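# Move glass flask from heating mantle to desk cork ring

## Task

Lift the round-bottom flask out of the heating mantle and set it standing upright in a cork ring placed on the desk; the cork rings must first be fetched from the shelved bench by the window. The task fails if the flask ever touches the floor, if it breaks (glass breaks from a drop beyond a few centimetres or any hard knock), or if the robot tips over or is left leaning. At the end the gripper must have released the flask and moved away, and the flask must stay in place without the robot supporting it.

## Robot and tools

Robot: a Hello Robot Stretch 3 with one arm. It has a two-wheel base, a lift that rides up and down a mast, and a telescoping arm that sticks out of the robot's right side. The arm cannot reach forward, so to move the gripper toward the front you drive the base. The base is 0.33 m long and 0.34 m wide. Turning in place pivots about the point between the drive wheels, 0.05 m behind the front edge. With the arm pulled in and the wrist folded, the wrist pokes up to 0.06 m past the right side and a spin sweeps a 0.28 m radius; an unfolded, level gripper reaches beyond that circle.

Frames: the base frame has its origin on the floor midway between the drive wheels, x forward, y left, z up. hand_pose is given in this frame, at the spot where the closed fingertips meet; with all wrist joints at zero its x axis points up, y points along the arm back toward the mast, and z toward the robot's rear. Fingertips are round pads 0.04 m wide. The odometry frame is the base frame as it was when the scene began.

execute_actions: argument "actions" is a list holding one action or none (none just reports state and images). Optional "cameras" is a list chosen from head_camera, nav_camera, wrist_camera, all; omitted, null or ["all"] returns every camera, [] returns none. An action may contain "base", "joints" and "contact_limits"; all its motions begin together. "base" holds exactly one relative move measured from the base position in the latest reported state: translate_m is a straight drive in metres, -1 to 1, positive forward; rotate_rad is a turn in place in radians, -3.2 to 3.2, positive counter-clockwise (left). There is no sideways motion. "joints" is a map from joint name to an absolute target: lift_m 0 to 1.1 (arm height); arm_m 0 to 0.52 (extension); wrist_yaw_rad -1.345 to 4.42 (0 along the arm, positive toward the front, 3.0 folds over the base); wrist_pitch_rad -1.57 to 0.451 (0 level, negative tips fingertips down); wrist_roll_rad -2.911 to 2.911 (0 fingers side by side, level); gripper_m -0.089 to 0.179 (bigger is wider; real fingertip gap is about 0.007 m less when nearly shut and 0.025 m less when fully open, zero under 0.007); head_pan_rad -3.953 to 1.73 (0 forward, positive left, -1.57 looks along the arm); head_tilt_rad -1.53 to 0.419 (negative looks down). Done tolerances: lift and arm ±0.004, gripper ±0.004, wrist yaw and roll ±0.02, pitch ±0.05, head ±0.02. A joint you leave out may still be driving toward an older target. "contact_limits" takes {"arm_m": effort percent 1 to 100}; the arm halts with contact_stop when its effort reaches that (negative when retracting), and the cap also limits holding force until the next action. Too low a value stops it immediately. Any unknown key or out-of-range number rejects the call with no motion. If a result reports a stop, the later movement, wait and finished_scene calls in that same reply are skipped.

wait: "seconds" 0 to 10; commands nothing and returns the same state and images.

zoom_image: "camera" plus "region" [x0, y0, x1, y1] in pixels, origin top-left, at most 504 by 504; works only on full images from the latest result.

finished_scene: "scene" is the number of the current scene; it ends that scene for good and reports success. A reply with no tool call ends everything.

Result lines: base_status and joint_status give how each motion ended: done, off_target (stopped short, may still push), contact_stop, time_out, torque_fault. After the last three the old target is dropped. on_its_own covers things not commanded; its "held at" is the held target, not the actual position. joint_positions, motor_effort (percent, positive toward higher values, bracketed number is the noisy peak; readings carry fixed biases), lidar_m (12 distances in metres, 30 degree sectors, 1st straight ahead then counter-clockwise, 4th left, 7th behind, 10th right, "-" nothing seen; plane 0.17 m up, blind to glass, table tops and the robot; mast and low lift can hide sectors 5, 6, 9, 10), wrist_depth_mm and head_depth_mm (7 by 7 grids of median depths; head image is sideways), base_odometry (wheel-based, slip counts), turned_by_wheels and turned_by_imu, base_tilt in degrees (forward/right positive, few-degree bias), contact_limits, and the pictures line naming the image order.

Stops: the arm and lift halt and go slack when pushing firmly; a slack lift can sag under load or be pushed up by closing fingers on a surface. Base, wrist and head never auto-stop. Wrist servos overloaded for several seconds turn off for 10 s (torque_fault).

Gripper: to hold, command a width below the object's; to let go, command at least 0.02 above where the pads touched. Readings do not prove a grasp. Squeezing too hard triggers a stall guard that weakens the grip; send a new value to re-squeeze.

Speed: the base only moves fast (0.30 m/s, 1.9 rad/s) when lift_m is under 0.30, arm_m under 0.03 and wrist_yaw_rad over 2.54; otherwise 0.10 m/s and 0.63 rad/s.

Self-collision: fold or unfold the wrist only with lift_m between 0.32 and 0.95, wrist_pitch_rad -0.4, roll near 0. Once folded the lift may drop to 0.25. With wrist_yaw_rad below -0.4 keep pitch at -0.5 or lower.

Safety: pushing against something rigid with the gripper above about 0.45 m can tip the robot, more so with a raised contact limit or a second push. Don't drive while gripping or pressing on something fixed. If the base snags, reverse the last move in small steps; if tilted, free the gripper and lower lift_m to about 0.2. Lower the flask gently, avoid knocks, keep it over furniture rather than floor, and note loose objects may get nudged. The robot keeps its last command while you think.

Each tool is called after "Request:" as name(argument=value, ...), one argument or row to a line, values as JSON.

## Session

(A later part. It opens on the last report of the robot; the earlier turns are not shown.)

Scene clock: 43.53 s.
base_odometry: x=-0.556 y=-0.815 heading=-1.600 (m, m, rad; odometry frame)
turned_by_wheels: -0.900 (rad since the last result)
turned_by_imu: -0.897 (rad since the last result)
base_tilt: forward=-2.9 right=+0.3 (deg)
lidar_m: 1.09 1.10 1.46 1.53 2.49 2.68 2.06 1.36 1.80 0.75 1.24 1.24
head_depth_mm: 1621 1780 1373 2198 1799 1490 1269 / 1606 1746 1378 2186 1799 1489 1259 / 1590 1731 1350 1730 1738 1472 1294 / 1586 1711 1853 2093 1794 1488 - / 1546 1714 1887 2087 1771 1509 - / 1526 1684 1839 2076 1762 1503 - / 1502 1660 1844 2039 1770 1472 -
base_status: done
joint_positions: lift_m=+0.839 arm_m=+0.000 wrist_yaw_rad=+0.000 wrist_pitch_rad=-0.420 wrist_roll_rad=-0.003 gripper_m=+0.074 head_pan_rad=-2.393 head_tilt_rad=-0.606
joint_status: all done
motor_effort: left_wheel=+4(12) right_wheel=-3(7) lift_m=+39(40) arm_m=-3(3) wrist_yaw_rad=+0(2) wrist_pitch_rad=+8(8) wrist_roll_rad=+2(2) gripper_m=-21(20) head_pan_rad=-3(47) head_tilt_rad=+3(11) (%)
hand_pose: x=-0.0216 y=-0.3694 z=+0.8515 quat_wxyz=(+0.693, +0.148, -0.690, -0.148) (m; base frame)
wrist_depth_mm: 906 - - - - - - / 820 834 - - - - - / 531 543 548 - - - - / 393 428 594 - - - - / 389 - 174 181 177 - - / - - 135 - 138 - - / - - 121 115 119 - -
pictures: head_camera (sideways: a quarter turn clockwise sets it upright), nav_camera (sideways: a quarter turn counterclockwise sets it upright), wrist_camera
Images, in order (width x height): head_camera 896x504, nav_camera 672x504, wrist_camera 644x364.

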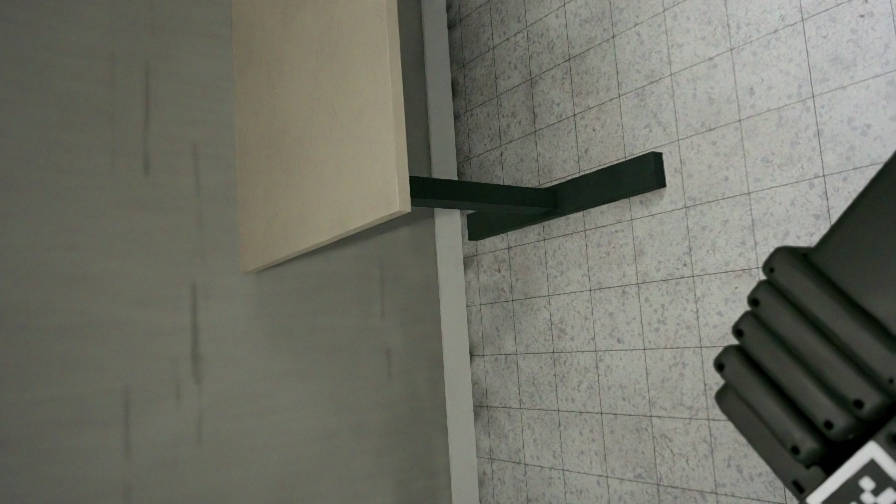

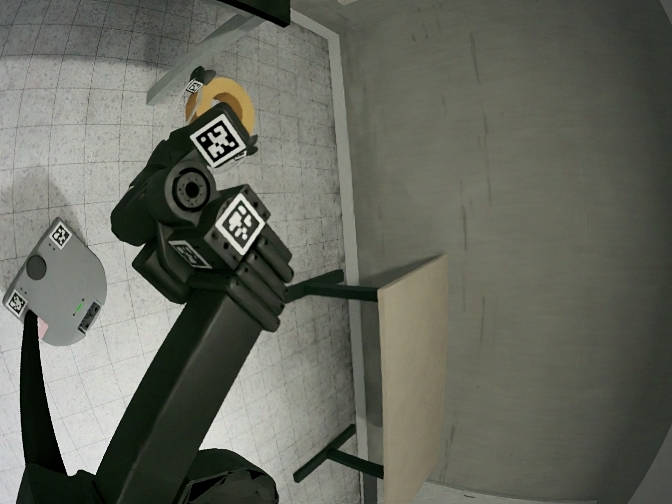

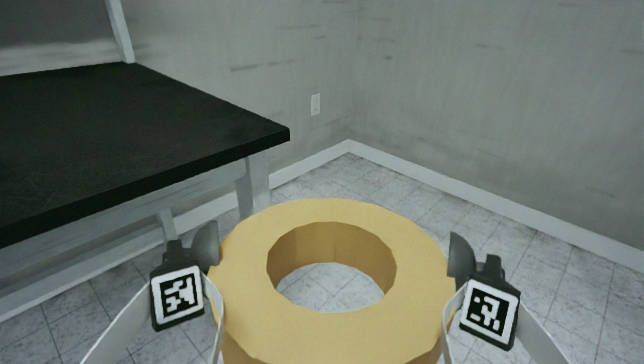

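Request:
execute_actions(
  actions=[
    {"base":{"rotate_rad":-0.28}},
  ],
  cameras=[],
)

Request:
execute_actions(
  actions=[
    {"base":{"translate_m":-1.0},"joints":{"head_pan_rad":-1.8,"head_tilt_rad":-0.75,"lift_m":0.82}},
  ],
  cameras=["nav_camera"],
)

Request:
execute_actions(
  actions=[
    {"base":{"rotate_rad":-0.5},"joints":{"head_pan_rad":-1.5,"arm_m":0.2}},
  ],
)

Scene clock: 45.47 s.
base_odometry: x=-0.556 y=-0.815 heading=-1.880 (m, m, rad; odometry frame)
turned_by_wheels: -0.280 (rad since the last result)
turned_by_imu: -0.279 (rad since the last result)
base_tilt: forward=-2.9 right=+0.3 (deg)
lidar_m: 1.26 1.09 1.96 1.46 1.80 2.71 2.08 1.92 1.36 1.83 0.75 1.24
head_depth_mm: 1938 2054 1614 2290 1795 1492 1278 / 1854 1950 1505 2261 1778 1487 1274 / 1767 1901 1413 2255 1785 1474 1292 / 1716 1818 1345 2206 1776 1468 - / 1635 1778 1340 2092 1721 1506 - / 1580 1713 1341 2009 1781 1516 - / 1520 1663 1811 2000 1768 1476 -
base_status: done
joint_positions: lift_m=+0.839 arm_m=+0.000 wrist_yaw_rad=+0.000 wrist_pitch_rad=-0.420 wrist_roll_rad=-0.003 gripper_m=+0.074 head_pan_rad=-2.393 head_tilt_rad=-0.606
joint_status: not commanded
motor_effort: left_wheel=+4(11) right_wheel=-3(6) lift_m=+39(39) arm_m=-3(3) wrist_yaw_rad=+1(1) wrist_pitch_rad=+8(8) wrist_roll_rad=+2(2) gripper_m=-21(21) head_pan_rad=-3(4) head_tilt_rad=+2(3) (%)
hand_pose: x=-0.0216 y=-0.3694 z=+0.8515 quat_wxyz=(+0.693, +0.148, -0.690, -0.148) (m; base frame)
wrist_depth_mm: - - - - - - - / - - - - - - - / 528 - - - - - - / 435 577 - - - - - / - - 174 181 177 - - / - - 135 - 138 - - / - - 121 114 119 - -
pictures: none
No camera images: the call's "cameras" was empty. Leave "cameras" out to get every camera's image.

Scene clock: 56.83 s.
base_odometry: x=-0.252 y=+0.137 heading=-1.880 (m, m, rad; odometry frame)
turned_by_wheels: +0.000 (rad since the last result)
turned_by_imu: -0.009 (rad since the last result)
base_tilt: forward=-2.9 right=+0.3 (deg)
lidar_m: 2.17 2.01 1.79 1.82 2.52 1.71 2.11 1.13 1.37 1.04 1.80 1.48
head_depth_mm: 1161 1281 1056 841 1522 1420 - / 1182 1284 1047 837 1555 - - / 1194 1297 1044 835 1552 - - / 1220 1305 1037 830 1593 1450 - / 1235 1329 1033 829 1053 - - / 1257 1344 1035 847 552 1322 1172 / 1273 1357 1021 849 1511 1324 1178
base_status: done
joint_positions: lift_m=+0.821 arm_m=+0.000 wrist_yaw_rad=+0.000 wrist_pitch_rad=-0.420 wrist_roll_rad=-0.003 gripper_m=+0.074 head_pan_rad=-1.807 head_tilt_rad=-0.740
joint_status: all done
motor_effort: left_wheel=+5(6) right_wheel=-3(5) lift_m=+13(38) arm_m=-2(2) wrist_yaw_rad=+0(1) wrist_pitch_rad=+8(8) wrist_roll_rad=+2(2) gripper_m=-21(21) head_pan_rad=+4(42) head_tilt_rad=-4(16) (%)
hand_pose: x=-0.0216 y=-0.3693 z=+0.8328 quat_wxyz=(+0.693, +0.148, -0.690, -0.148) (m; base frame)
wrist_depth_mm: - - - - - 932 839 / - - - 968 - 953 879 / - 646 614 623 629 646 667 / - - - 459 464 471 473 / - - 174 181 177 371 374 / - - 135 - 138 - 333 / - - 121 115 119 - -
pictures: nav_camera (sideways: a quarter turn counterclockwise sets it upright)
Images, in order (width x height): nav_camera 672x504.

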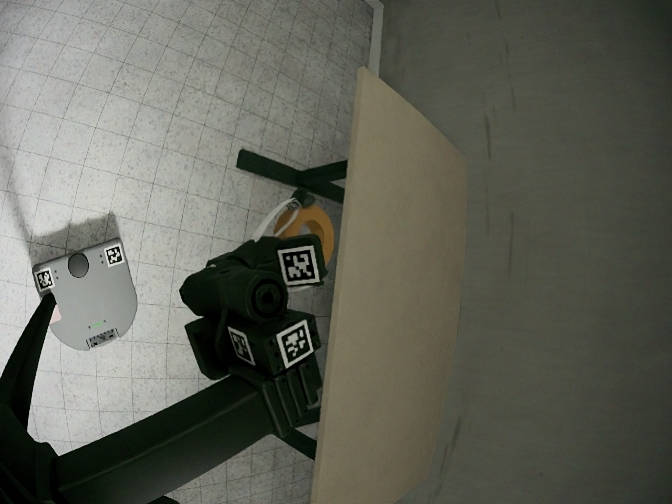

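Scene clock: 59.53 s.
base_odometry: x=-0.252 y=+0.137 heading=-2.380 (m, m, rad; odometry frame)
turned_by_wheels: -0.500 (rad since the last result)
turned_by_imu: -0.498 (rad since the last result)
base_tilt: forward=-2.9 right=+0.3 (deg)
lidar_m: 1.48 2.02 2.02 1.79 1.83 1.97 1.70 2.05 1.13 1.37 1.04 1.84
head_depth_mm: 1207 1328 1049 - - - 1177 / 1214 1314 1050 - 1527 1351 1192 / 1209 1305 1048 - 1518 1358 1191 / 1203 1301 1033 768 1521 1355 1188 / 1198 1302 1027 828 1531 1352 1183 / 1194 1292 1029 824 1540 1344 1175 / 1190 1289 1018 825 1516 1335 1174
base_status: done
joint_positions: lift_m=+0.821 arm_m=+0.200 wrist_yaw_rad=+0.000 wrist_pitch_rad=-0.420 wrist_roll_rad=-0.003 gripper_m=+0.074 head_pan_rad=-1.507 head_tilt_rad=-0.741
joint_status: all done
motor_effort: left_wheel=+4(11) right_wheel=-3(6) lift_m=+13(12) arm_m=+2(2) wrist_yaw_rad=-1(2) wrist_pitch_rad=+8(8) wrist_roll_rad=+2(2) gripper_m=-21(21) head_pan_rad=+4(31) head_tilt_rad=-4(3) (%)
hand_pose: x=-0.0216 y=-0.5688 z=+0.8328 quat_wxyz=(+0.693, +0.148, -0.690, -0.148) (m; base frame)
wrist_depth_mm: 829 847 843 860 871 873 881 / 870 883 877 897 903 922 949 / 596 604 612 622 626 640 659 / 439 443 449 454 455 469 470 / 348 352 174 181 178 365 371 / 290 292 135 288 138 312 305 / 247 249 121 114 119 247 257
pictures: head_camera (sideways: a quarter turn clockwise sets it upright), nav_camera (sideways: a quarter turn counterclockwise sets it upright), wrist_camera
Images, in order (width x height): head_camera 896x504, nav_camera 672x504, wrist_camera 644x364.

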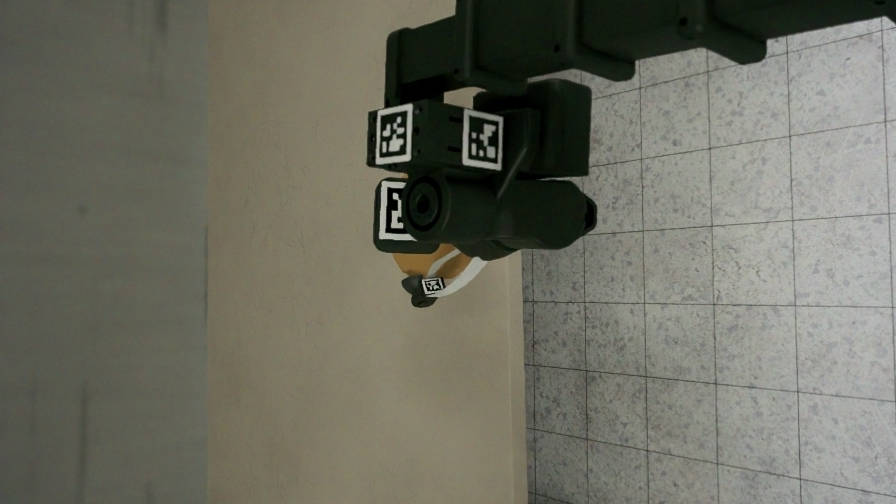

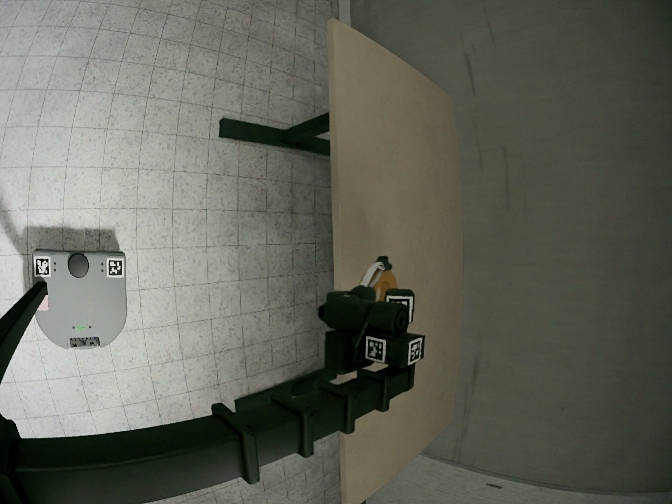

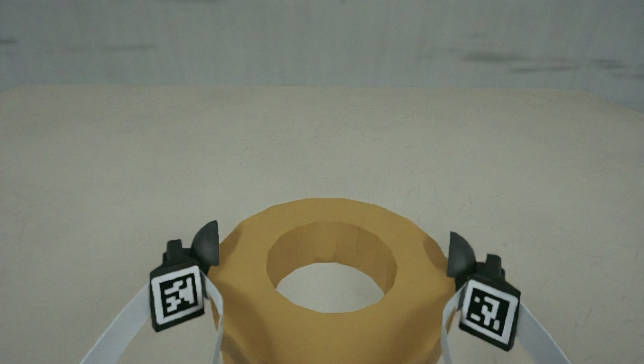

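Request:
execute_actions(
  actions=[
    {"joints":{"arm_m":0.36,"lift_m":0.75}},
  ],
  cameras=[],
)

Request:
execute_actions(
  actions=[
    {"joints":{"lift_m":0.72}},
  ],
  cameras=[],
)

Request:
execute_actions(
  actions=[
    {"joints":{"gripper_m":0.179}},
  ],
  cameras=["wrist_camera","head_camera"],
)

Scene clock: 62.47 s.
base_odometry: x=-0.252 y=+0.137 heading=-2.380 (m, m, rad; odometry frame)
turned_by_wheels: +0.000 (rad since the last result)
turned_by_imu: +0.000 (rad since the last result)
base_tilt: forward=-2.9 right=+0.3 (deg)
lidar_m: 1.48 2.01 2.01 1.79 1.83 1.97 1.70 2.05 1.13 1.37 1.04 1.83
head_depth_mm: 1211 1315 1055 842 1636 - - / 1209 1314 1087 - 1552 1363 1194 / 1206 1305 1098 779 1575 1363 1189 / 1199 1305 1073 809 1547 1357 1191 / 1196 1290 1036 824 1546 1352 1188 / 1181 1293 1027 825 1535 1340 1178 / 1185 1285 1017 827 1539 1347 1172
base_status: not commanded
joint_positions: lift_m=+0.751 arm_m=+0.360 wrist_yaw_rad=+0.000 wrist_pitch_rad=-0.421 wrist_roll_rad=-0.003 gripper_m=+0.074 head_pan_rad=-1.507 head_tilt_rad=-0.741
joint_status: all done
motor_effort: left_wheel=+4(4) right_wheel=-3(3) lift_m=+12(11) arm_m=+2(2) wrist_yaw_rad=+1(1) wrist_pitch_rad=+9(9) wrist_roll_rad=+2(2) gripper_m=-21(21) head_pan_rad=+4(4) head_tilt_rad=-4(4) (%)
hand_pose: x=-0.0216 y=-0.7288 z=+0.7628 quat_wxyz=(+0.693, +0.148, -0.690, -0.148) (m; base frame)
wrist_depth_mm: 689 692 697 707 718 719 723 / 633 638 659 673 704 709 742 / 414 418 426 429 439 445 455 / 306 309 313 316 321 326 329 / 244 246 174 181 177 257 258 / 202 204 135 201 138 218 212 / 173 174 121 115 119 174 180
pictures: none
No camera images: the call's "cameras" was empty. Leave "cameras" out to get every camera's image.

Scene clock: 63.57 s.
base_odometry: x=-0.252 y=+0.137 heading=-2.380 (m, m, rad; odometry frame)
turned_by_wheels: +0.000 (rad since the last result)
turned_by_imu: +0.000 (rad since the last result)
base_tilt: forward=-2.9 right=+0.3 (deg)
lidar_m: 1.48 2.02 2.02 1.79 1.83 1.97 1.71 2.05 1.13 1.37 1.04 1.84
head_depth_mm: 1211 1320 1057 844 1640 - - / 1204 1325 1053 - 1590 1376 1192 / 1215 1310 1080 - 1586 1360 1188 / 1202 1306 1038 807 1533 1362 1187 / 1197 1300 1029 833 1532 1356 1184 / 1198 1293 1030 824 1533 1349 1177 / 1188 1281 1020 821 1527 1338 1177
base_status: not commanded
joint_positions: lift_m=+0.721 arm_m=+0.360 wrist_yaw_rad=+0.000 wrist_pitch_rad=-0.406 wrist_roll_rad=-0.003 gripper_m=+0.074 head_pan_rad=-1.507 head_tilt_rad=-0.741
joint_status: all done
motor_effort: left_wheel=+4(4) right_wheel=-3(3) lift_m=+9(13) arm_m=+2(1) wrist_yaw_rad=+0(1) wrist_pitch_rad=+1(9) wrist_roll_rad=+2(2) gripper_m=-21(21) head_pan_rad=+5(3) head_tilt_rad=-3(4) (%)
hand_pose: x=-0.0216 y=-0.7306 z=+0.7363 quat_wxyz=(+0.694, +0.143, -0.691, -0.143) (m; base frame)
wrist_depth_mm: 687 695 701 700 713 717 717 / 560 569 583 602 619 640 668 / 357 362 369 374 379 389 395 / 263 266 269 271 275 278 283 / 207 210 172 181 174 218 219 / 171 172 135 175 137 185 180 / 146 147 121 115 119 147 152
pictures: none
No camera images: the call's "cameras" was empty. Leave "cameras" out to get every camera's image.

Scene clock: 65.10 s.
base_odometry: x=-0.252 y=+0.137 heading=-2.380 (m, m, rad; odometry frame)
turned_by_wheels: +0.000 (rad since the last result)
turned_by_imu: +0.000 (rad since the last result)
base_tilt: forward=-2.9 right=+0.3 (deg)
lidar_m: 1.48 2.01 2.01 1.79 1.82 1.97 1.71 2.05 1.13 1.37 1.04 1.84
head_depth_mm: 1216 1323 1049 841 1628 - - / 1195 1315 1050 - 1588 1359 1190 / 1210 1301 1073 - 1588 1355 1188 / 1189 1312 1037 807 1557 1356 1182 / 1195 1301 1031 828 1535 1356 1187 / 1196 1295 1024 826 1544 1352 1181 / 1186 1298 1026 820 1527 1352 1176
base_status: not commanded
joint_positions: lift_m=+0.721 arm_m=+0.360 wrist_yaw_rad=+0.002 wrist_pitch_rad=-0.413 wrist_roll_rad=-0.003 gripper_m=+0.179 head_pan_rad=-1.507 head_tilt_rad=-0.741
joint_status: all done
motor_effort: left_wheel=+5(4) right_wheel=-4(4) lift_m=+12(11) arm_m=+2(2) wrist_yaw_rad=-2(4) wrist_pitch_rad=+5(5) wrist_roll_rad=+2(2) gripper_m=+1(91) head_pan_rad=+5(4) head_tilt_rad=-4(4) (%)
hand_pose: x=-0.0210 y=-0.7297 z=+0.7344 quat_wxyz=(+0.693, +0.146, -0.691, -0.144) (m; base frame)
wrist_depth_mm: 686 689 700 697 709 718 726 / 531 543 552 572 589 606 630 / 346 350 354 362 369 376 383 / 255 257 261 263 268 272 275 / 202 213 176 181 171 213 215 / 173 169 138 172 140 175 182 / - 144 121 114 118 147 152
pictures: head_camera (sideways: a quarter turn clockwise sets it upright), wrist_camera
Images, in order (width x height): head_camera 896x504, wrist_camera 644x364.

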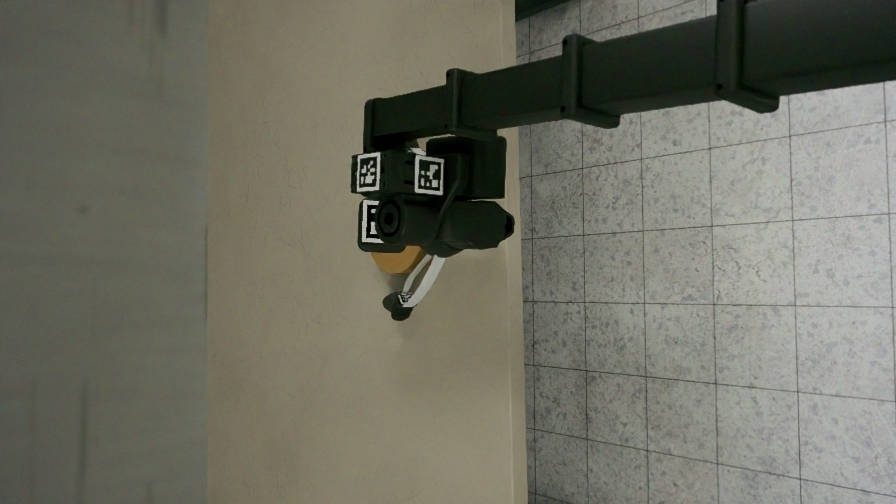

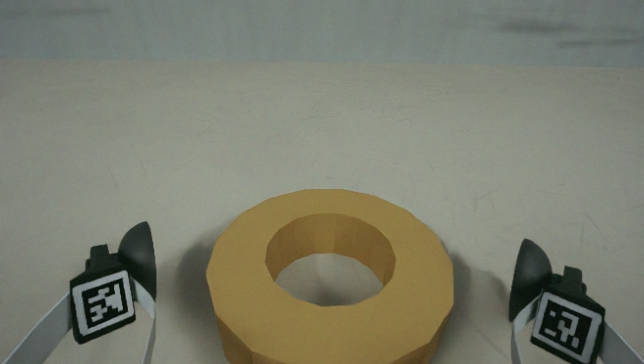

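Request:
execute_actions(
  actions=[
    {"joints":{"arm_m":0.22,"lift_m":0.8}},
  ],
  cameras=[],
)

Request:
execute_actions(
  actions=[
    {"base":{"rotate_rad":-0.33},"joints":{"arm_m":0.15,"head_pan_rad":-3.14,"head_tilt_rad":-0.4,"wrist_pitch_rad":0.0}},
  ],
  cameras=["head_camera"],
)

Request:
execute_actions(
  actions=[
    {"base":{"translate_m":-1.0},"joints":{"arm_m":0.0,"lift_m":0.88,"gripper_m":0.13}},
  ],
  cameras=["head_camera","nav_camera"],
)

Scene clock: 68.17 s.
base_odometry: x=-0.252 y=+0.137 heading=-2.380 (m, m, rad; odometry frame)
turned_by_wheels: +0.000 (rad since the last result)
turned_by_imu: +0.000 (rad since the last result)
base_tilt: forward=-2.9 right=+0.3 (deg)
lidar_m: 1.48 2.01 2.02 1.79 1.83 1.97 1.70 2.05 1.13 1.37 1.04 1.83
head_depth_mm: 1206 1322 1049 867 - - 1165 / 1214 1315 1054 - 1506 1363 1188 / 1205 1306 1042 - 1500 1362 1186 / 1207 1318 1041 837 1544 1353 1191 / 1194 1306 1033 823 1532 1363 1191 / 1189 1285 1023 829 1537 1338 1183 / 1186 1288 1018 822 1520 1344 1176
base_status: not commanded
joint_positions: lift_m=+0.799 arm_m=+0.220 wrist_yaw_rad=+0.001 wrist_pitch_rad=-0.416 wrist_roll_rad=-0.003 gripper_m=+0.179 head_pan_rad=-1.507 head_tilt_rad=-0.741
joint_status: all done
motor_effort: left_wheel=+5(5) right_wheel=-4(4) lift_m=+39(43) arm_m=-2(3) wrist_yaw_rad=+0(2) wrist_pitch_rad=+6(6) wrist_roll_rad=+2(2) gripper_m=+1(1) head_pan_rad=+3(4) head_tilt_rad=-4(4) (%)
hand_pose: x=-0.0214 y=-0.5899 z=+0.8125 quat_wxyz=(+0.693, +0.147, -0.690, -0.146) (m; base frame)
wrist_depth_mm: 814 826 827 837 836 849 859 / 860 870 863 881 886 900 916 / 547 552 564 569 580 589 607 / 403 409 413 415 421 430 432 / 318 335 324 283 330 336 341 / 270 268 269 271 274 277 288 / 219 226 228 231 233 235 240
pictures: none
No camera images: the call's "cameras" was empty. Leave "cameras" out to get every camera's image.

Scene clock: 69.87 s.
base_odometry: x=-0.252 y=+0.137 heading=-2.709 (m, m, rad; odometry frame)
turned_by_wheels: -0.330 (rad since the last result)
turned_by_imu: -0.329 (rad since the last result)
base_tilt: forward=-3.0 right=+0.3 (deg)
lidar_m: 2.27 1.48 2.02 1.81 1.80 1.95 1.93 1.70 1.16 1.13 1.37 1.04
head_depth_mm: 2730 2931 3224 3267 2325 1778 1478 / 2567 2790 3016 3131 2288 1773 1496 / 2470 2617 2721 2970 2292 1780 1482 / 2368 2537 1943 2863 2263 1768 1442 / 2287 2406 2278 2708 2266 1755 1438 / 2170 2298 2257 2080 2199 1765 1441 / 2094 2232 2224 2495 2253 1756 1436
base_status: done
joint_positions: lift_m=+0.799 arm_m=+0.150 wrist_yaw_rad=+0.000 wrist_pitch_rad=-0.023 wrist_roll_rad=-0.003 gripper_m=+0.179 head_pan_rad=-3.133 head_tilt_rad=-0.408
joint_status: all done
motor_effort: left_wheel=+5(12) right_wheel=-3(7) lift_m=+39(39) arm_m=-3(3) wrist_yaw_rad=+0(1) wrist_pitch_rad=+12(11) wrist_roll_rad=+2(2) gripper_m=+0(0) head_pan_rad=-4(47) head_tilt_rad=+3(22) (%)
hand_pose: x=-0.0214 y=-0.5508 z=+0.9080 quat_wxyz=(+0.708, +0.009, -0.706, -0.008) (m; base frame)
wrist_depth_mm: 800 863 956 - - - - / 821 892 973 - - - - / 841 904 980 - - - - / 865 935 - - - - - / 742 847 788 831 850 - - / 508 523 534 546 556 569 - / 356 365 399 407 411 418 471
pictures: head_camera (sideways: a quarter turn clockwise sets it upright)
Images, in order (width x height): head_camera 896x504.

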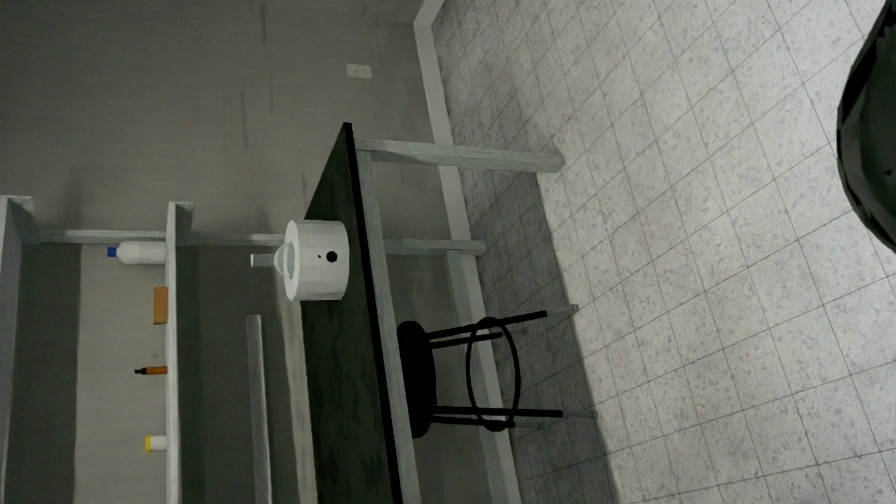

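Scene clock: 81.17 s.
base_odometry: x=+0.656 y=+0.556 heading=-2.709 (m, m, rad; odometry frame)
turned_by_wheels: +0.000 (rad since the last result)
turned_by_imu: -0.009 (rad since the last result)
base_tilt: forward=-2.9 right=+0.2 (deg)
lidar_m: 2.45 2.60 1.79 1.42 1.41 1.09 0.98 0.97 0.99 1.74 1.32 1.90
head_depth_mm: 1706 1827 1973 2149 1240 1841 - / 1629 1763 1903 1341 1268 1896 - / 1546 1631 1782 1141 1089 1885 - / 1458 1541 1686 1031 1039 1786 - / 1422 1497 1645 1195 988 1779 1393 / 1361 1443 1537 1335 942 1617 1436 / 1324 1387 1464 1324 941 1655 1438
base_status: done
joint_positions: lift_m=+0.879 arm_m=+0.000 wrist_yaw_rad=+0.000 wrist_pitch_rad=-0.022 wrist_roll_rad=-0.003 gripper_m=+0.130 head_pan_rad=-3.133 head_tilt_rad=-0.408
joint_status: all done
motor_effort: left_wheel=+5(6) right_wheel=-3(7) lift_m=+39(45) arm_m=-3(2) wrist_yaw_rad=+0(0) wrist_pitch_rad=+12(12) wrist_roll_rad=+2(2) gripper_m=+0(90) head_pan_rad=-4(4) head_tilt_rad=+3(3) (%)
hand_pose: x=-0.0214 y=-0.4009 z=+0.9883 quat_wxyz=(+0.708, +0.008, -0.706, -0.008) (m; base frame)
wrist_depth_mm: - - - - - - - / - - - - - - - / - - - - - - - / - - - - - - - / - - - - - - - / 711 - - - - 714 679 / - - - - - - 558
pictures: head_camera (sideways: a quarter turn clockwise sets it upright), nav_camera (sideways: a quarter turn counterclockwise sets it upright)
Images, in order (width x height): head_camera 896x504, nav_camera 672x504.

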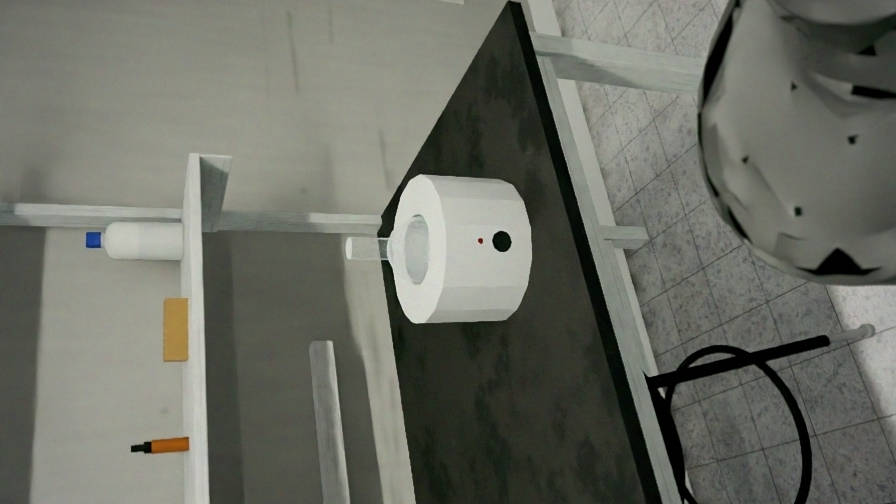

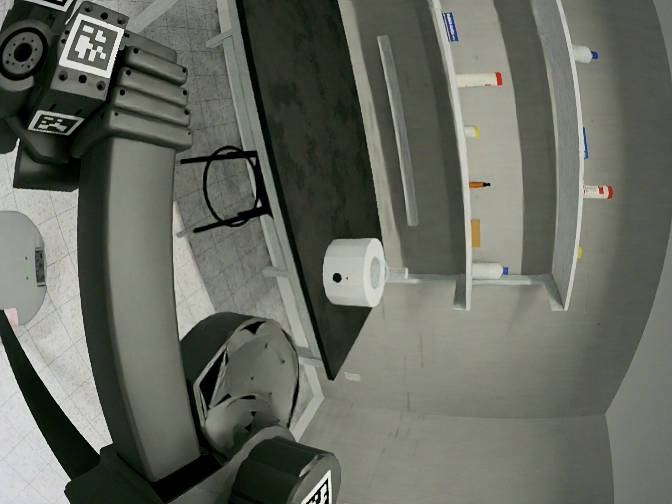

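Request:
execute_actions(
  actions=[
    {"base":{"translate_m":-0.23}},
  ],
  cameras=[],
)

Request:
execute_actions(
  actions=[
    {"base":{"rotate_rad":-1.5},"joints":{"head_pan_rad":-1.57,"head_tilt_rad":-0.5,"arm_m":0.15}},
  ],
)

Scene clock: 85.37 s.
base_odometry: x=+0.865 y=+0.653 heading=-2.709 (m, m, rad; odometry frame)
turned_by_wheels: +0.000 (rad since the last result)
turned_by_imu: -0.002 (rad since the last result)
base_tilt: forward=-2.9 right=+0.3 (deg)
lidar_m: 2.67 2.77 1.68 1.33 1.32 0.88 0.75 0.77 0.92 0.91 1.45 1.99
head_depth_mm: 1456 1589 1734 1903 948 1004 - / 1404 1506 1629 1726 952 835 - / 1327 1396 1560 1341 844 783 - / 1280 1199 1482 996 818 783 - / 1236 1273 1399 1328 861 755 1433 / 1185 1231 1338 1326 943 730 1356 / 1130 1190 1262 1319 942 727 1350
base_status: done
joint_positions: lift_m=+0.879 arm_m=+0.000 wrist_yaw_rad=+0.000 wrist_pitch_rad=-0.022 wrist_roll_rad=-0.003 gripper_m=+0.130 head_pan_rad=-3.133 head_tilt_rad=-0.408
joint_status: not commanded
motor_effort: left_wheel=+5(7) right_wheel=-3(7) lift_m=+39(39) arm_m=-3(3) wrist_yaw_rad=+1(0) wrist_pitch_rad=+12(12) wrist_roll_rad=+2(2) gripper_m=+0(0) head_pan_rad=-4(4) head_tilt_rad=+3(3) (%)
hand_pose: x=-0.0214 y=-0.4009 z=+0.9883 quat_wxyz=(+0.708, +0.008, -0.706, -0.008) (m; base frame)
wrist_depth_mm: - - - - - - - / - - - - - - 887 / - - - - - - - / - - - - - - - / - - - - - - - / - - - - 761 718 672 / - - - - - 532 497
pictures: none
No camera images: the call's "cameras" was empty. Leave "cameras" out to get every camera's image.

Scene clock: 88.73 s.
base_odometry: x=+0.865 y=+0.653 heading=+2.074 (m, m, rad; odometry frame)
turned_by_wheels: -1.500 (rad since the last result)
turned_by_imu: -1.494 (rad since the last result)
base_tilt: forward=-3.0 right=+0.3 (deg)
lidar_m: 1.83 1.45 2.06 2.67 2.77 1.59 1.32 1.32 0.88 0.75 0.77 0.91
head_depth_mm: 1392 1532 1695 1129 907 - 1270 / 1342 1447 1591 1031 - - 1313 / 1143 1373 1470 893 - - 1333 / 1227 1336 1442 861 - - 1312 / 1174 1290 1396 1168 834 1050 1315 / 1143 1246 1350 1110 832 727 1337 / 1101 1197 1295 1103 831 705 1348
base_status: done
joint_positions: lift_m=+0.879 arm_m=+0.150 wrist_yaw_rad=+0.000 wrist_pitch_rad=-0.022 wrist_roll_rad=-0.003 gripper_m=+0.130 head_pan_rad=-1.577 head_tilt_rad=-0.494
joint_status: all done
motor_effort: left_wheel=+4(12) right_wheel=-3(6) lift_m=+38(39) arm_m=+2(1) wrist_yaw_rad=+0(0) wrist_pitch_rad=+12(12) wrist_roll_rad=+2(2) gripper_m=+0(0) head_pan_rad=+3(50) head_tilt_rad=-2(10) (%)
hand_pose: x=-0.0214 y=-0.5504 z=+0.9883 quat_wxyz=(+0.708, +0.008, -0.706, -0.008) (m; base frame)
wrist_depth_mm: 582 613 900 993 - - - / 803 855 926 888 851 - - / 819 896 969 - - - - / 825 885 985 - - - - / 835 913 944 562 527 - - / 584 615 620 399 358 - - / 448 430 457 406 363 439 515
pictures: head_camera (sideways: a quarter turn clockwise sets it upright), nav_camera (sideways: a quarter turn counterclockwise sets it upright), wrist_camera
Images, in order (width x height): head_camera 896x504, nav_camera 672x504, wrist_camera 644x364.

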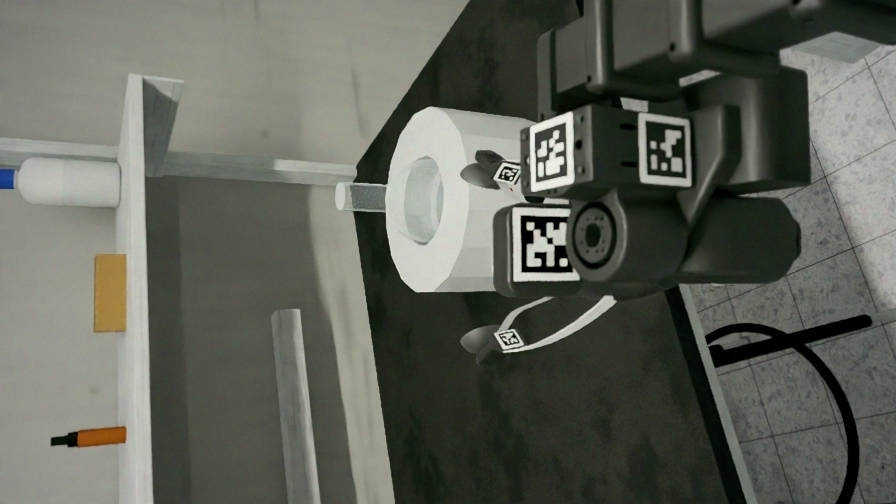

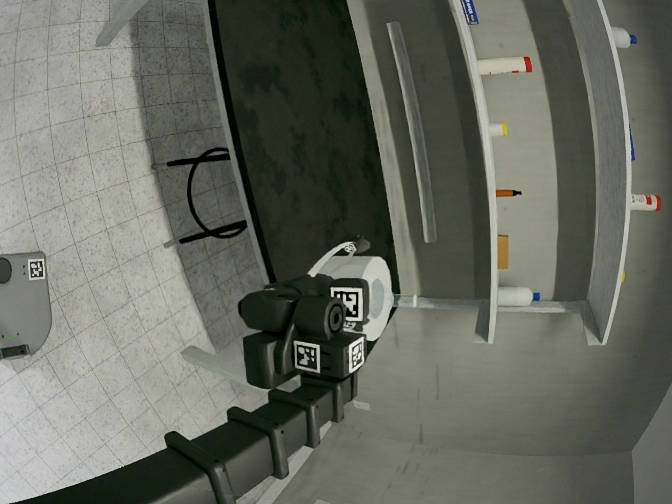

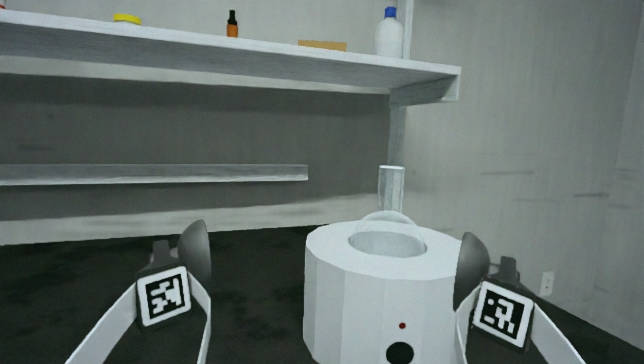

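Request:
execute_actions(
  actions=[
    {"base":{"translate_m":-0.085},"joints":{"arm_m":0.33,"lift_m":0.875}},
  ],
  cameras=["head_camera","wrist_camera"],
)

Scene clock: 91.63 s.
base_odometry: x=+0.906 y=+0.578 heading=+2.074 (m, m, rad; odometry frame)
turned_by_wheels: +0.000 (rad since the last result)
turned_by_imu: -0.001 (rad since the last result)
base_tilt: forward=-2.9 right=+0.3 (deg)
lidar_m: 1.91 1.52 2.15 3.25 3.23 1.49 1.24 1.24 0.84 0.76 0.81 1.00
head_depth_mm: 1418 1557 1730 1877 - - 1291 / 1356 1488 1645 1769 - 1619 1293 / 1294 1403 1553 - 812 1603 1356 / 1149 1373 1474 - 782 1580 1342 / 1198 1307 1414 837 832 1533 1347 / 1162 1267 1365 1106 834 1046 1285 / 1128 1224 1321 1102 830 730 1351
base_status: done
joint_positions: lift_m=+0.876 arm_m=+0.330 wrist_yaw_rad=+0.000 wrist_pitch_rad=-0.022 wrist_roll_rad=-0.003 gripper_m=+0.130 head_pan_rad=-1.577 head_tilt_rad=-0.494
joint_status: all done
motor_effort: left_wheel=+4(7) right_wheel=-3(5) lift_m=+12(33) arm_m=+2(0) wrist_yaw_rad=+0(0) wrist_pitch_rad=+12(12) wrist_roll_rad=+2(2) gripper_m=+0(0) head_pan_rad=+5(6) head_tilt_rad=-3(3) (%)
hand_pose: x=-0.0214 y=-0.7304 z=+0.9847 quat_wxyz=(+0.708, +0.008, -0.706, -0.008) (m; base frame)
wrist_depth_mm: 502 486 523 573 903 - - / 690 744 797 853 736 - - / 708 756 826 891 991 - - / 652 760 834 930 - - - / 735 784 859 914 - - - / 577 604 312 341 326 - - / 441 425 234 318 240 428 -
pictures: head_camera (sideways: a quarter turn clockwise sets it upright), wrist_camera
Images, in order (width x height): head_camera 896x504, wrist_camera 644x364.

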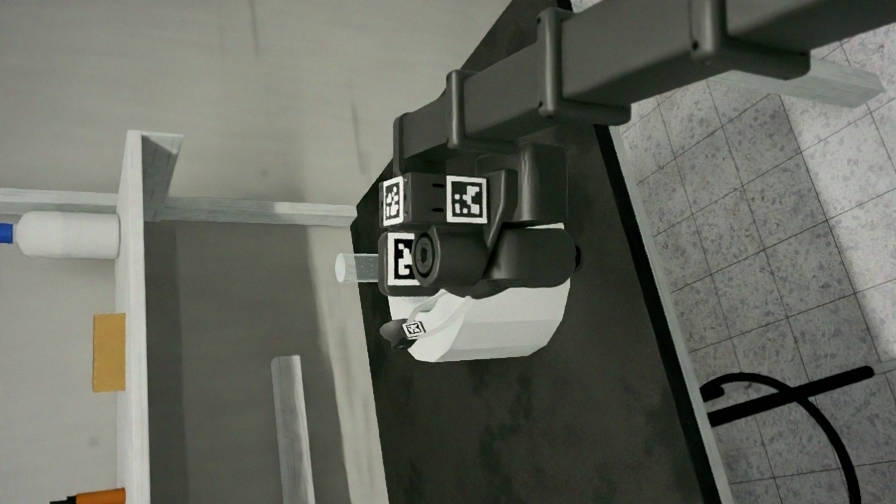

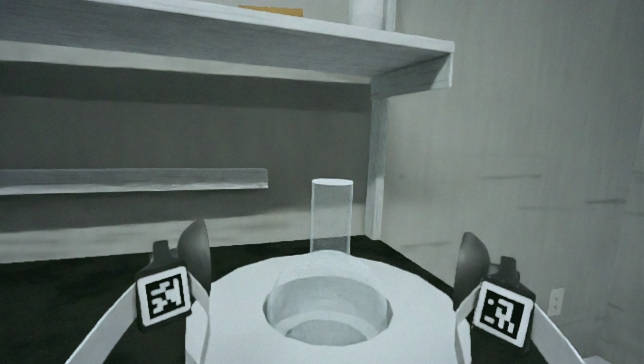

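Request:
execute_actions(
  actions=[
    {"joints":{"arm_m":0.435,"gripper_m":0.09}},
  ],
  cameras=["head_camera","wrist_camera"],
)

Scene clock: 93.93 s.
base_odometry: x=+0.906 y=+0.578 heading=+2.074 (m, m, rad; odometry frame)
turned_by_wheels: +0.000 (rad since the last result)
turned_by_imu: +0.000 (rad since the last result)
base_tilt: forward=-2.9 right=+0.3 (deg)
lidar_m: 1.91 1.52 2.15 3.25 3.23 1.50 1.24 1.24 0.84 0.76 0.81 0.99
head_depth_mm: 1408 1554 1724 1883 - - 1280 / 1366 1480 1624 1774 - 1629 1280 / 1290 1398 1537 1002 854 1622 1354 / 1142 1369 1464 - 810 1584 1333 / 1199 1319 1410 838 831 1528 1343 / 1166 1272 1358 1106 835 1042 1284 / 1123 1232 1331 1103 833 729 1343
base_status: not commanded
joint_positions: lift_m=+0.876 arm_m=+0.435 wrist_yaw_rad=+0.000 wrist_pitch_rad=-0.022 wrist_roll_rad=-0.003 gripper_m=+0.090 head_pan_rad=-1.577 head_tilt_rad=-0.494
joint_status: all done
motor_effort: left_wheel=+4(4) right_wheel=-3(3) lift_m=+12(12) arm_m=+2(3) wrist_yaw_rad=+0(1) wrist_pitch_rad=+12(12) wrist_roll_rad=+2(2) gripper_m=+0(87) head_pan_rad=+4(4) head_tilt_rad=-2(2) (%)
hand_pose: x=-0.0214 y=-0.8354 z=+0.9847 quat_wxyz=(+0.708, +0.008, -0.706, -0.008) (m; base frame)
wrist_depth_mm: 502 492 473 461 492 897 - / 601 651 705 771 668 947 - / 617 672 721 803 878 961 - / 573 666 730 826 888 - - / 649 708 763 837 929 - - / 578 596 606 620 624 - - / 437 446 231 237 238 - -
pictures: head_camera (sideways: a quarter turn clockwise sets it upright), wrist_camera
Images, in order (width x height): head_camera 896x504, wrist_camera 644x364.

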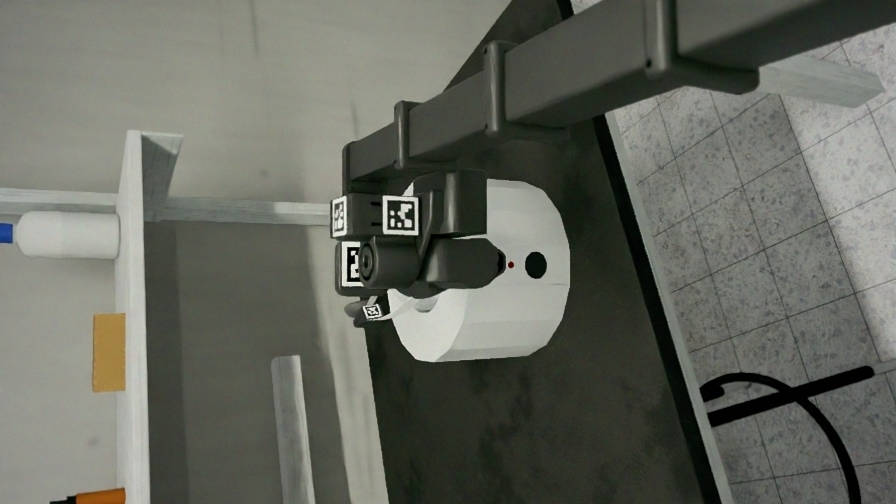

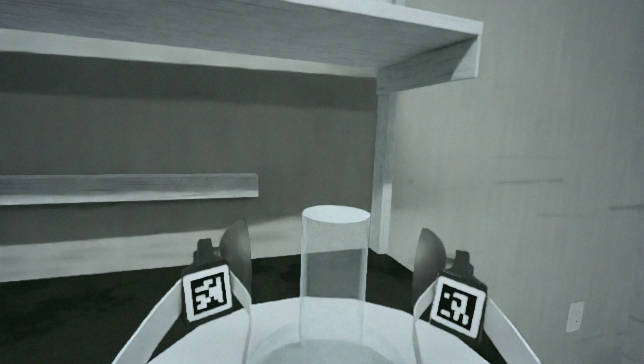

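Request:
execute_actions(
  actions=[
    {"joints":{"lift_m":0.87,"gripper_m":0.05}},
  ],
  cameras=["wrist_camera"],
)

Request:
zoom_image(
  camera="wrist_camera",
  region=[200,164,480,364],
)

Scene clock: 95.20 s.
base_odometry: x=+0.906 y=+0.578 heading=+2.074 (m, m, rad; odometry frame)
turned_by_wheels: +0.000 (rad since the last result)
turned_by_imu: +0.000 (rad since the last result)
base_tilt: forward=-2.9 right=+0.3 (deg)
lidar_m: 1.91 1.52 2.15 3.23 3.24 1.49 1.24 1.24 0.84 0.76 0.81 0.99
head_depth_mm: 1407 1563 1721 1869 925 - 1268 / 1365 1483 1641 1771 - 1637 1291 / 1290 1397 1539 974 855 1620 1356 / 1142 1371 1466 - 818 1575 1350 / 1198 1320 1420 839 825 1530 1350 / 1161 1267 1369 1118 831 1039 1290 / 1124 1225 1322 1101 829 726 1346
base_status: not commanded
joint_positions: lift_m=+0.871 arm_m=+0.435 wrist_yaw_rad=+0.000 wrist_pitch_rad=-0.022 wrist_roll_rad=-0.003 gripper_m=+0.050 head_pan_rad=-1.577 head_tilt_rad=-0.494
joint_status: all done
motor_effort: left_wheel=+4(4) right_wheel=-3(3) lift_m=+12(14) arm_m=+2(2) wrist_yaw_rad=-1(0) wrist_pitch_rad=+12(12) wrist_roll_rad=+2(2) gripper_m=+0(89) head_pan_rad=+4(5) head_tilt_rad=-3(2) (%)
hand_pose: x=-0.0214 y=-0.8354 z=+0.9797 quat_wxyz=(+0.708, +0.008, -0.706, -0.008) (m; base frame)
wrist_depth_mm: 522 501 492 478 467 897 - / 605 651 714 770 681 947 - / 619 671 719 797 877 984 - / 620 647 709 825 921 - - / 649 699 756 831 926 - - / 570 578 630 602 - - - / 431 438 220 237 221 - -
pictures: wrist_camera
Images, in order (width x height): wrist_camera 644x364.

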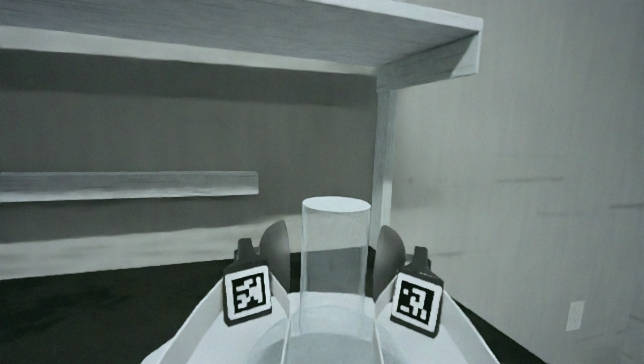

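Region (200, 164, 480, 364) of wrist_camera's 644x364 image, scaled by 1.800; it fills the top 360 rows of this view, and the rest is white.

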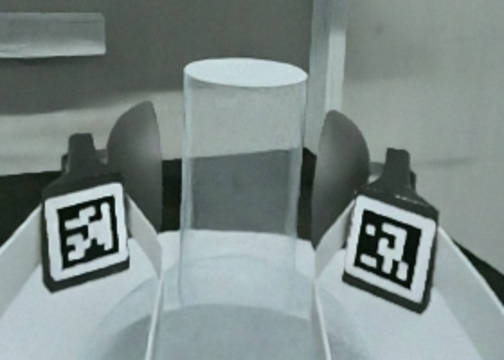

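Request:
execute_actions(
  actions=[
    {"joints":{"gripper_m":-0.03}},
  ],
  cameras=["wrist_camera"],
)

Request:
execute_actions(
  actions=[
    {"joints":{"lift_m":0.89}},
  ],
  cameras=["wrist_camera"],
)

Scene clock: 96.80 s.
base_odometry: x=+0.906 y=+0.578 heading=+2.074 (m, m, rad; odometry frame)
turned_by_wheels: +0.000 (rad since the last result)
turned_by_imu: +0.000 (rad since the last result)
base_tilt: forward=-2.9 right=+0.3 (deg)
lidar_m: 1.91 1.52 2.15 3.25 3.24 1.50 1.24 1.24 0.84 0.76 0.81 1.00
head_depth_mm: 1409 1553 1716 1883 928 - 1263 / 1356 1485 1620 1770 - 1632 1286 / 1287 1398 1545 982 854 1614 1362 / 1142 1370 1455 - 818 1561 1344 / 1198 1314 1419 840 830 1534 1343 / 1159 1260 1369 1104 833 1046 1287 / 1126 1227 1326 1100 830 727 1333
base_status: not commanded
joint_positions: lift_m=+0.871 arm_m=+0.435 wrist_yaw_rad=-0.001 wrist_pitch_rad=-0.022 wrist_roll_rad=-0.003 gripper_m=-0.028 head_pan_rad=-1.577 head_tilt_rad=-0.494
joint_status: all done
motor_effort: left_wheel=+3(4) right_wheel=-2(3) lift_m=+12(12) arm_m=+2(2) wrist_yaw_rad=+2(1) wrist_pitch_rad=+12(12) wrist_roll_rad=+2(2) gripper_m=-31(100) head_pan_rad=+4(4) head_tilt_rad=-2(2) (%)
hand_pose: x=-0.0218 y=-0.8354 z=+0.9797 quat_wxyz=(+0.708, +0.008, -0.706, -0.008) (m; base frame)
wrist_depth_mm: 522 508 496 478 466 914 - / 608 650 707 754 672 939 - / 624 662 722 801 863 975 - / 620 657 719 823 895 - - / 650 699 766 841 941 - - / 572 575 606 604 992 - - / 426 436 225 237 225 516 -
pictures: wrist_camera
Images, in order (width x height): wrist_camera 644x364.

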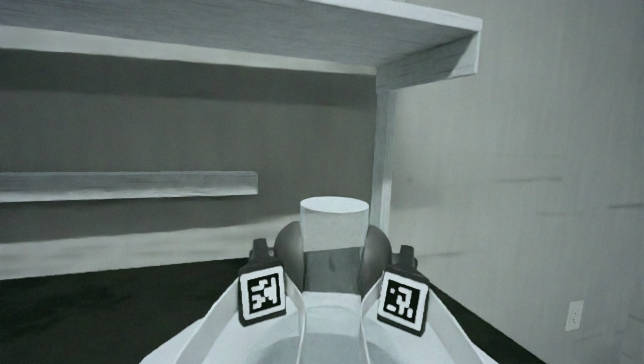

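Scene clock: 97.73 s.
base_odometry: x=+0.906 y=+0.578 heading=+2.074 (m, m, rad; odometry frame)
turned_by_wheels: +0.000 (rad since the last result)
turned_by_imu: +0.000 (rad since the last result)
base_tilt: forward=-2.9 right=+0.2 (deg)
lidar_m: 1.91 1.52 2.15 3.26 3.23 1.49 1.24 1.24 0.84 0.76 0.81 1.00
head_depth_mm: 1396 1542 1716 1868 - - 1294 / 1360 1490 1640 - 879 1632 1297 / 1285 1397 1532 984 856 1625 1357 / 1140 1373 1456 802 811 1589 1355 / 1199 1314 1409 843 831 1525 1346 / 1158 1272 1369 1110 835 1042 1280 / 1130 1228 1323 1100 831 726 1353
base_status: not commanded
joint_positions: lift_m=+0.889 arm_m=+0.435 wrist_yaw_rad=-0.001 wrist_pitch_rad=-0.030 wrist_roll_rad=-0.003 gripper_m=-0.025 head_pan_rad=-1.577 head_tilt_rad=-0.494
joint_status: all done
motor_effort: left_wheel=+4(4) right_wheel=-2(2) lift_m=+39(41) arm_m=+2(2) wrist_yaw_rad=+2(2) wrist_pitch_rad=+16(17) wrist_roll_rad=+2(2) gripper_m=-29(31) head_pan_rad=+3(5) head_tilt_rad=-3(2) (%)
hand_pose: x=-0.0218 y=-0.8351 z=+0.9961 quat_wxyz=(+0.708, +0.011, -0.706, -0.011) (m; base frame)
wrist_depth_mm: 477 462 451 437 474 903 - / 609 651 696 764 666 946 - / 623 667 726 790 879 973 - / 567 620 717 814 895 - - / 646 702 759 832 936 - - / 597 610 657 641 986 - - / 449 456 248 253 245 - -
pictures: wrist_camera
Images, in order (width x height): wrist_camera 644x364.

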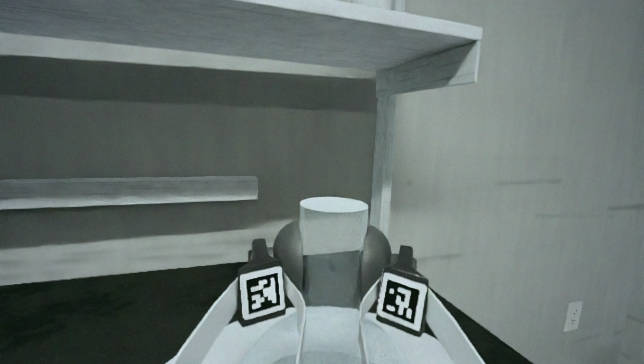

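Request:
execute_actions(
  actions=[
    {"joints":{"lift_m":1.0}},
  ],
)

Scene clock: 99.87 s.
base_odometry: x=+0.906 y=+0.578 heading=+2.074 (m, m, rad; odometry frame)
turned_by_wheels: +0.000 (rad since the last result)
turned_by_imu: +0.000 (rad since the last result)
base_tilt: forward=-2.9 right=+0.3 (deg)
lidar_m: 1.91 1.52 2.14 3.25 3.24 1.49 1.24 1.24 0.84 0.76 0.82 0.99
head_depth_mm: 1413 1549 - 1802 944 1099 1326 / 1366 1453 1655 1120 910 1617 1296 / 1286 1136 1602 986 858 1617 1356 / 1140 1339 - 821 813 1560 1340 / 1191 1308 1412 845 830 1527 1348 / 1157 1276 1372 1112 830 1047 1290 / 1125 1229 1317 1102 831 724 1337
base_status: not commanded
joint_positions: lift_m=+0.999 arm_m=+0.435 wrist_yaw_rad=-0.001 wrist_pitch_rad=-0.032 wrist_roll_rad=-0.003 gripper_m=-0.015 head_pan_rad=-1.577 head_tilt_rad=-0.494
joint_status: all done
on_its_own: gripper_m is held at -0.016, not at your -0.030, by its stall guard, which is still easing
motor_effort: left_wheel=+3(4) right_wheel=-2(2) lift_m=+40(42) arm_m=+1(2) wrist_yaw_rad=+3(2) wrist_pitch_rad=+17(17) wrist_roll_rad=+2(2) gripper_m=-24(27) head_pan_rad=+5(4) head_tilt_rad=-2(3) (%)
hand_pose: x=-0.0218 y=-0.8351 z=+1.1058 quat_wxyz=(+0.708, +0.011, -0.706, -0.012) (m; base frame)
wrist_depth_mm: 590 636 690 752 820 915 - / 449 403 462 638 841 949 - / 619 668 714 795 586 982 - / 632 684 743 810 916 - - / 635 639 744 844 952 - - / 666 714 763 854 - - - / 618 625 636 654 633 - -
pictures: head_camera (sideways: a quarter turn clockwise sets it upright), nav_camera (sideways: a quarter turn counterclockwise sets it upright), wrist_camera
Images, in order (width x height): head_camera 896x504, nav_camera 672x504, wrist_camera 644x364.

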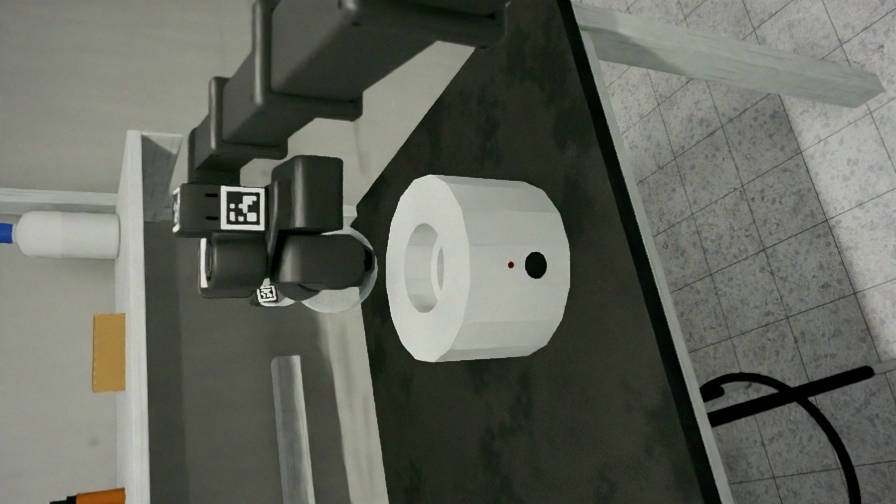

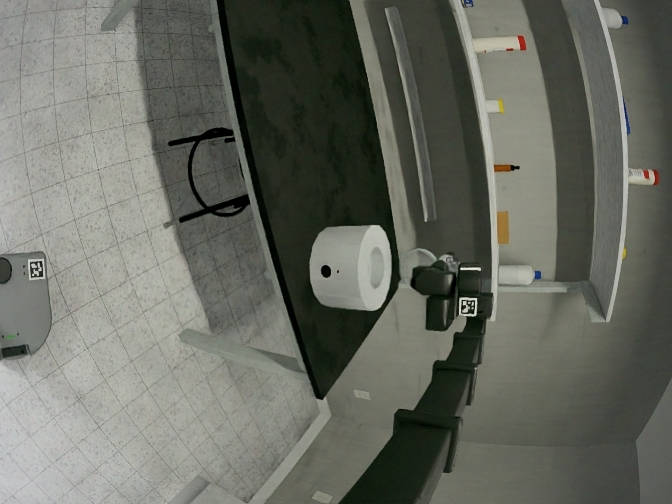

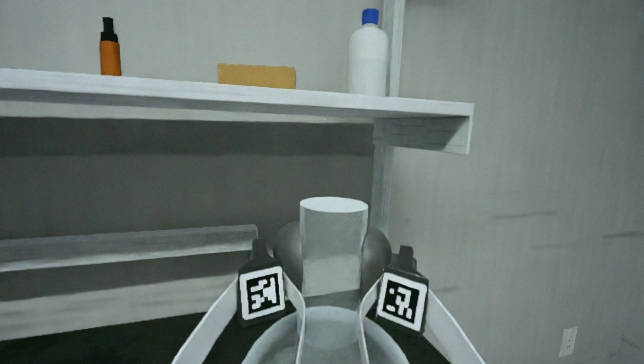

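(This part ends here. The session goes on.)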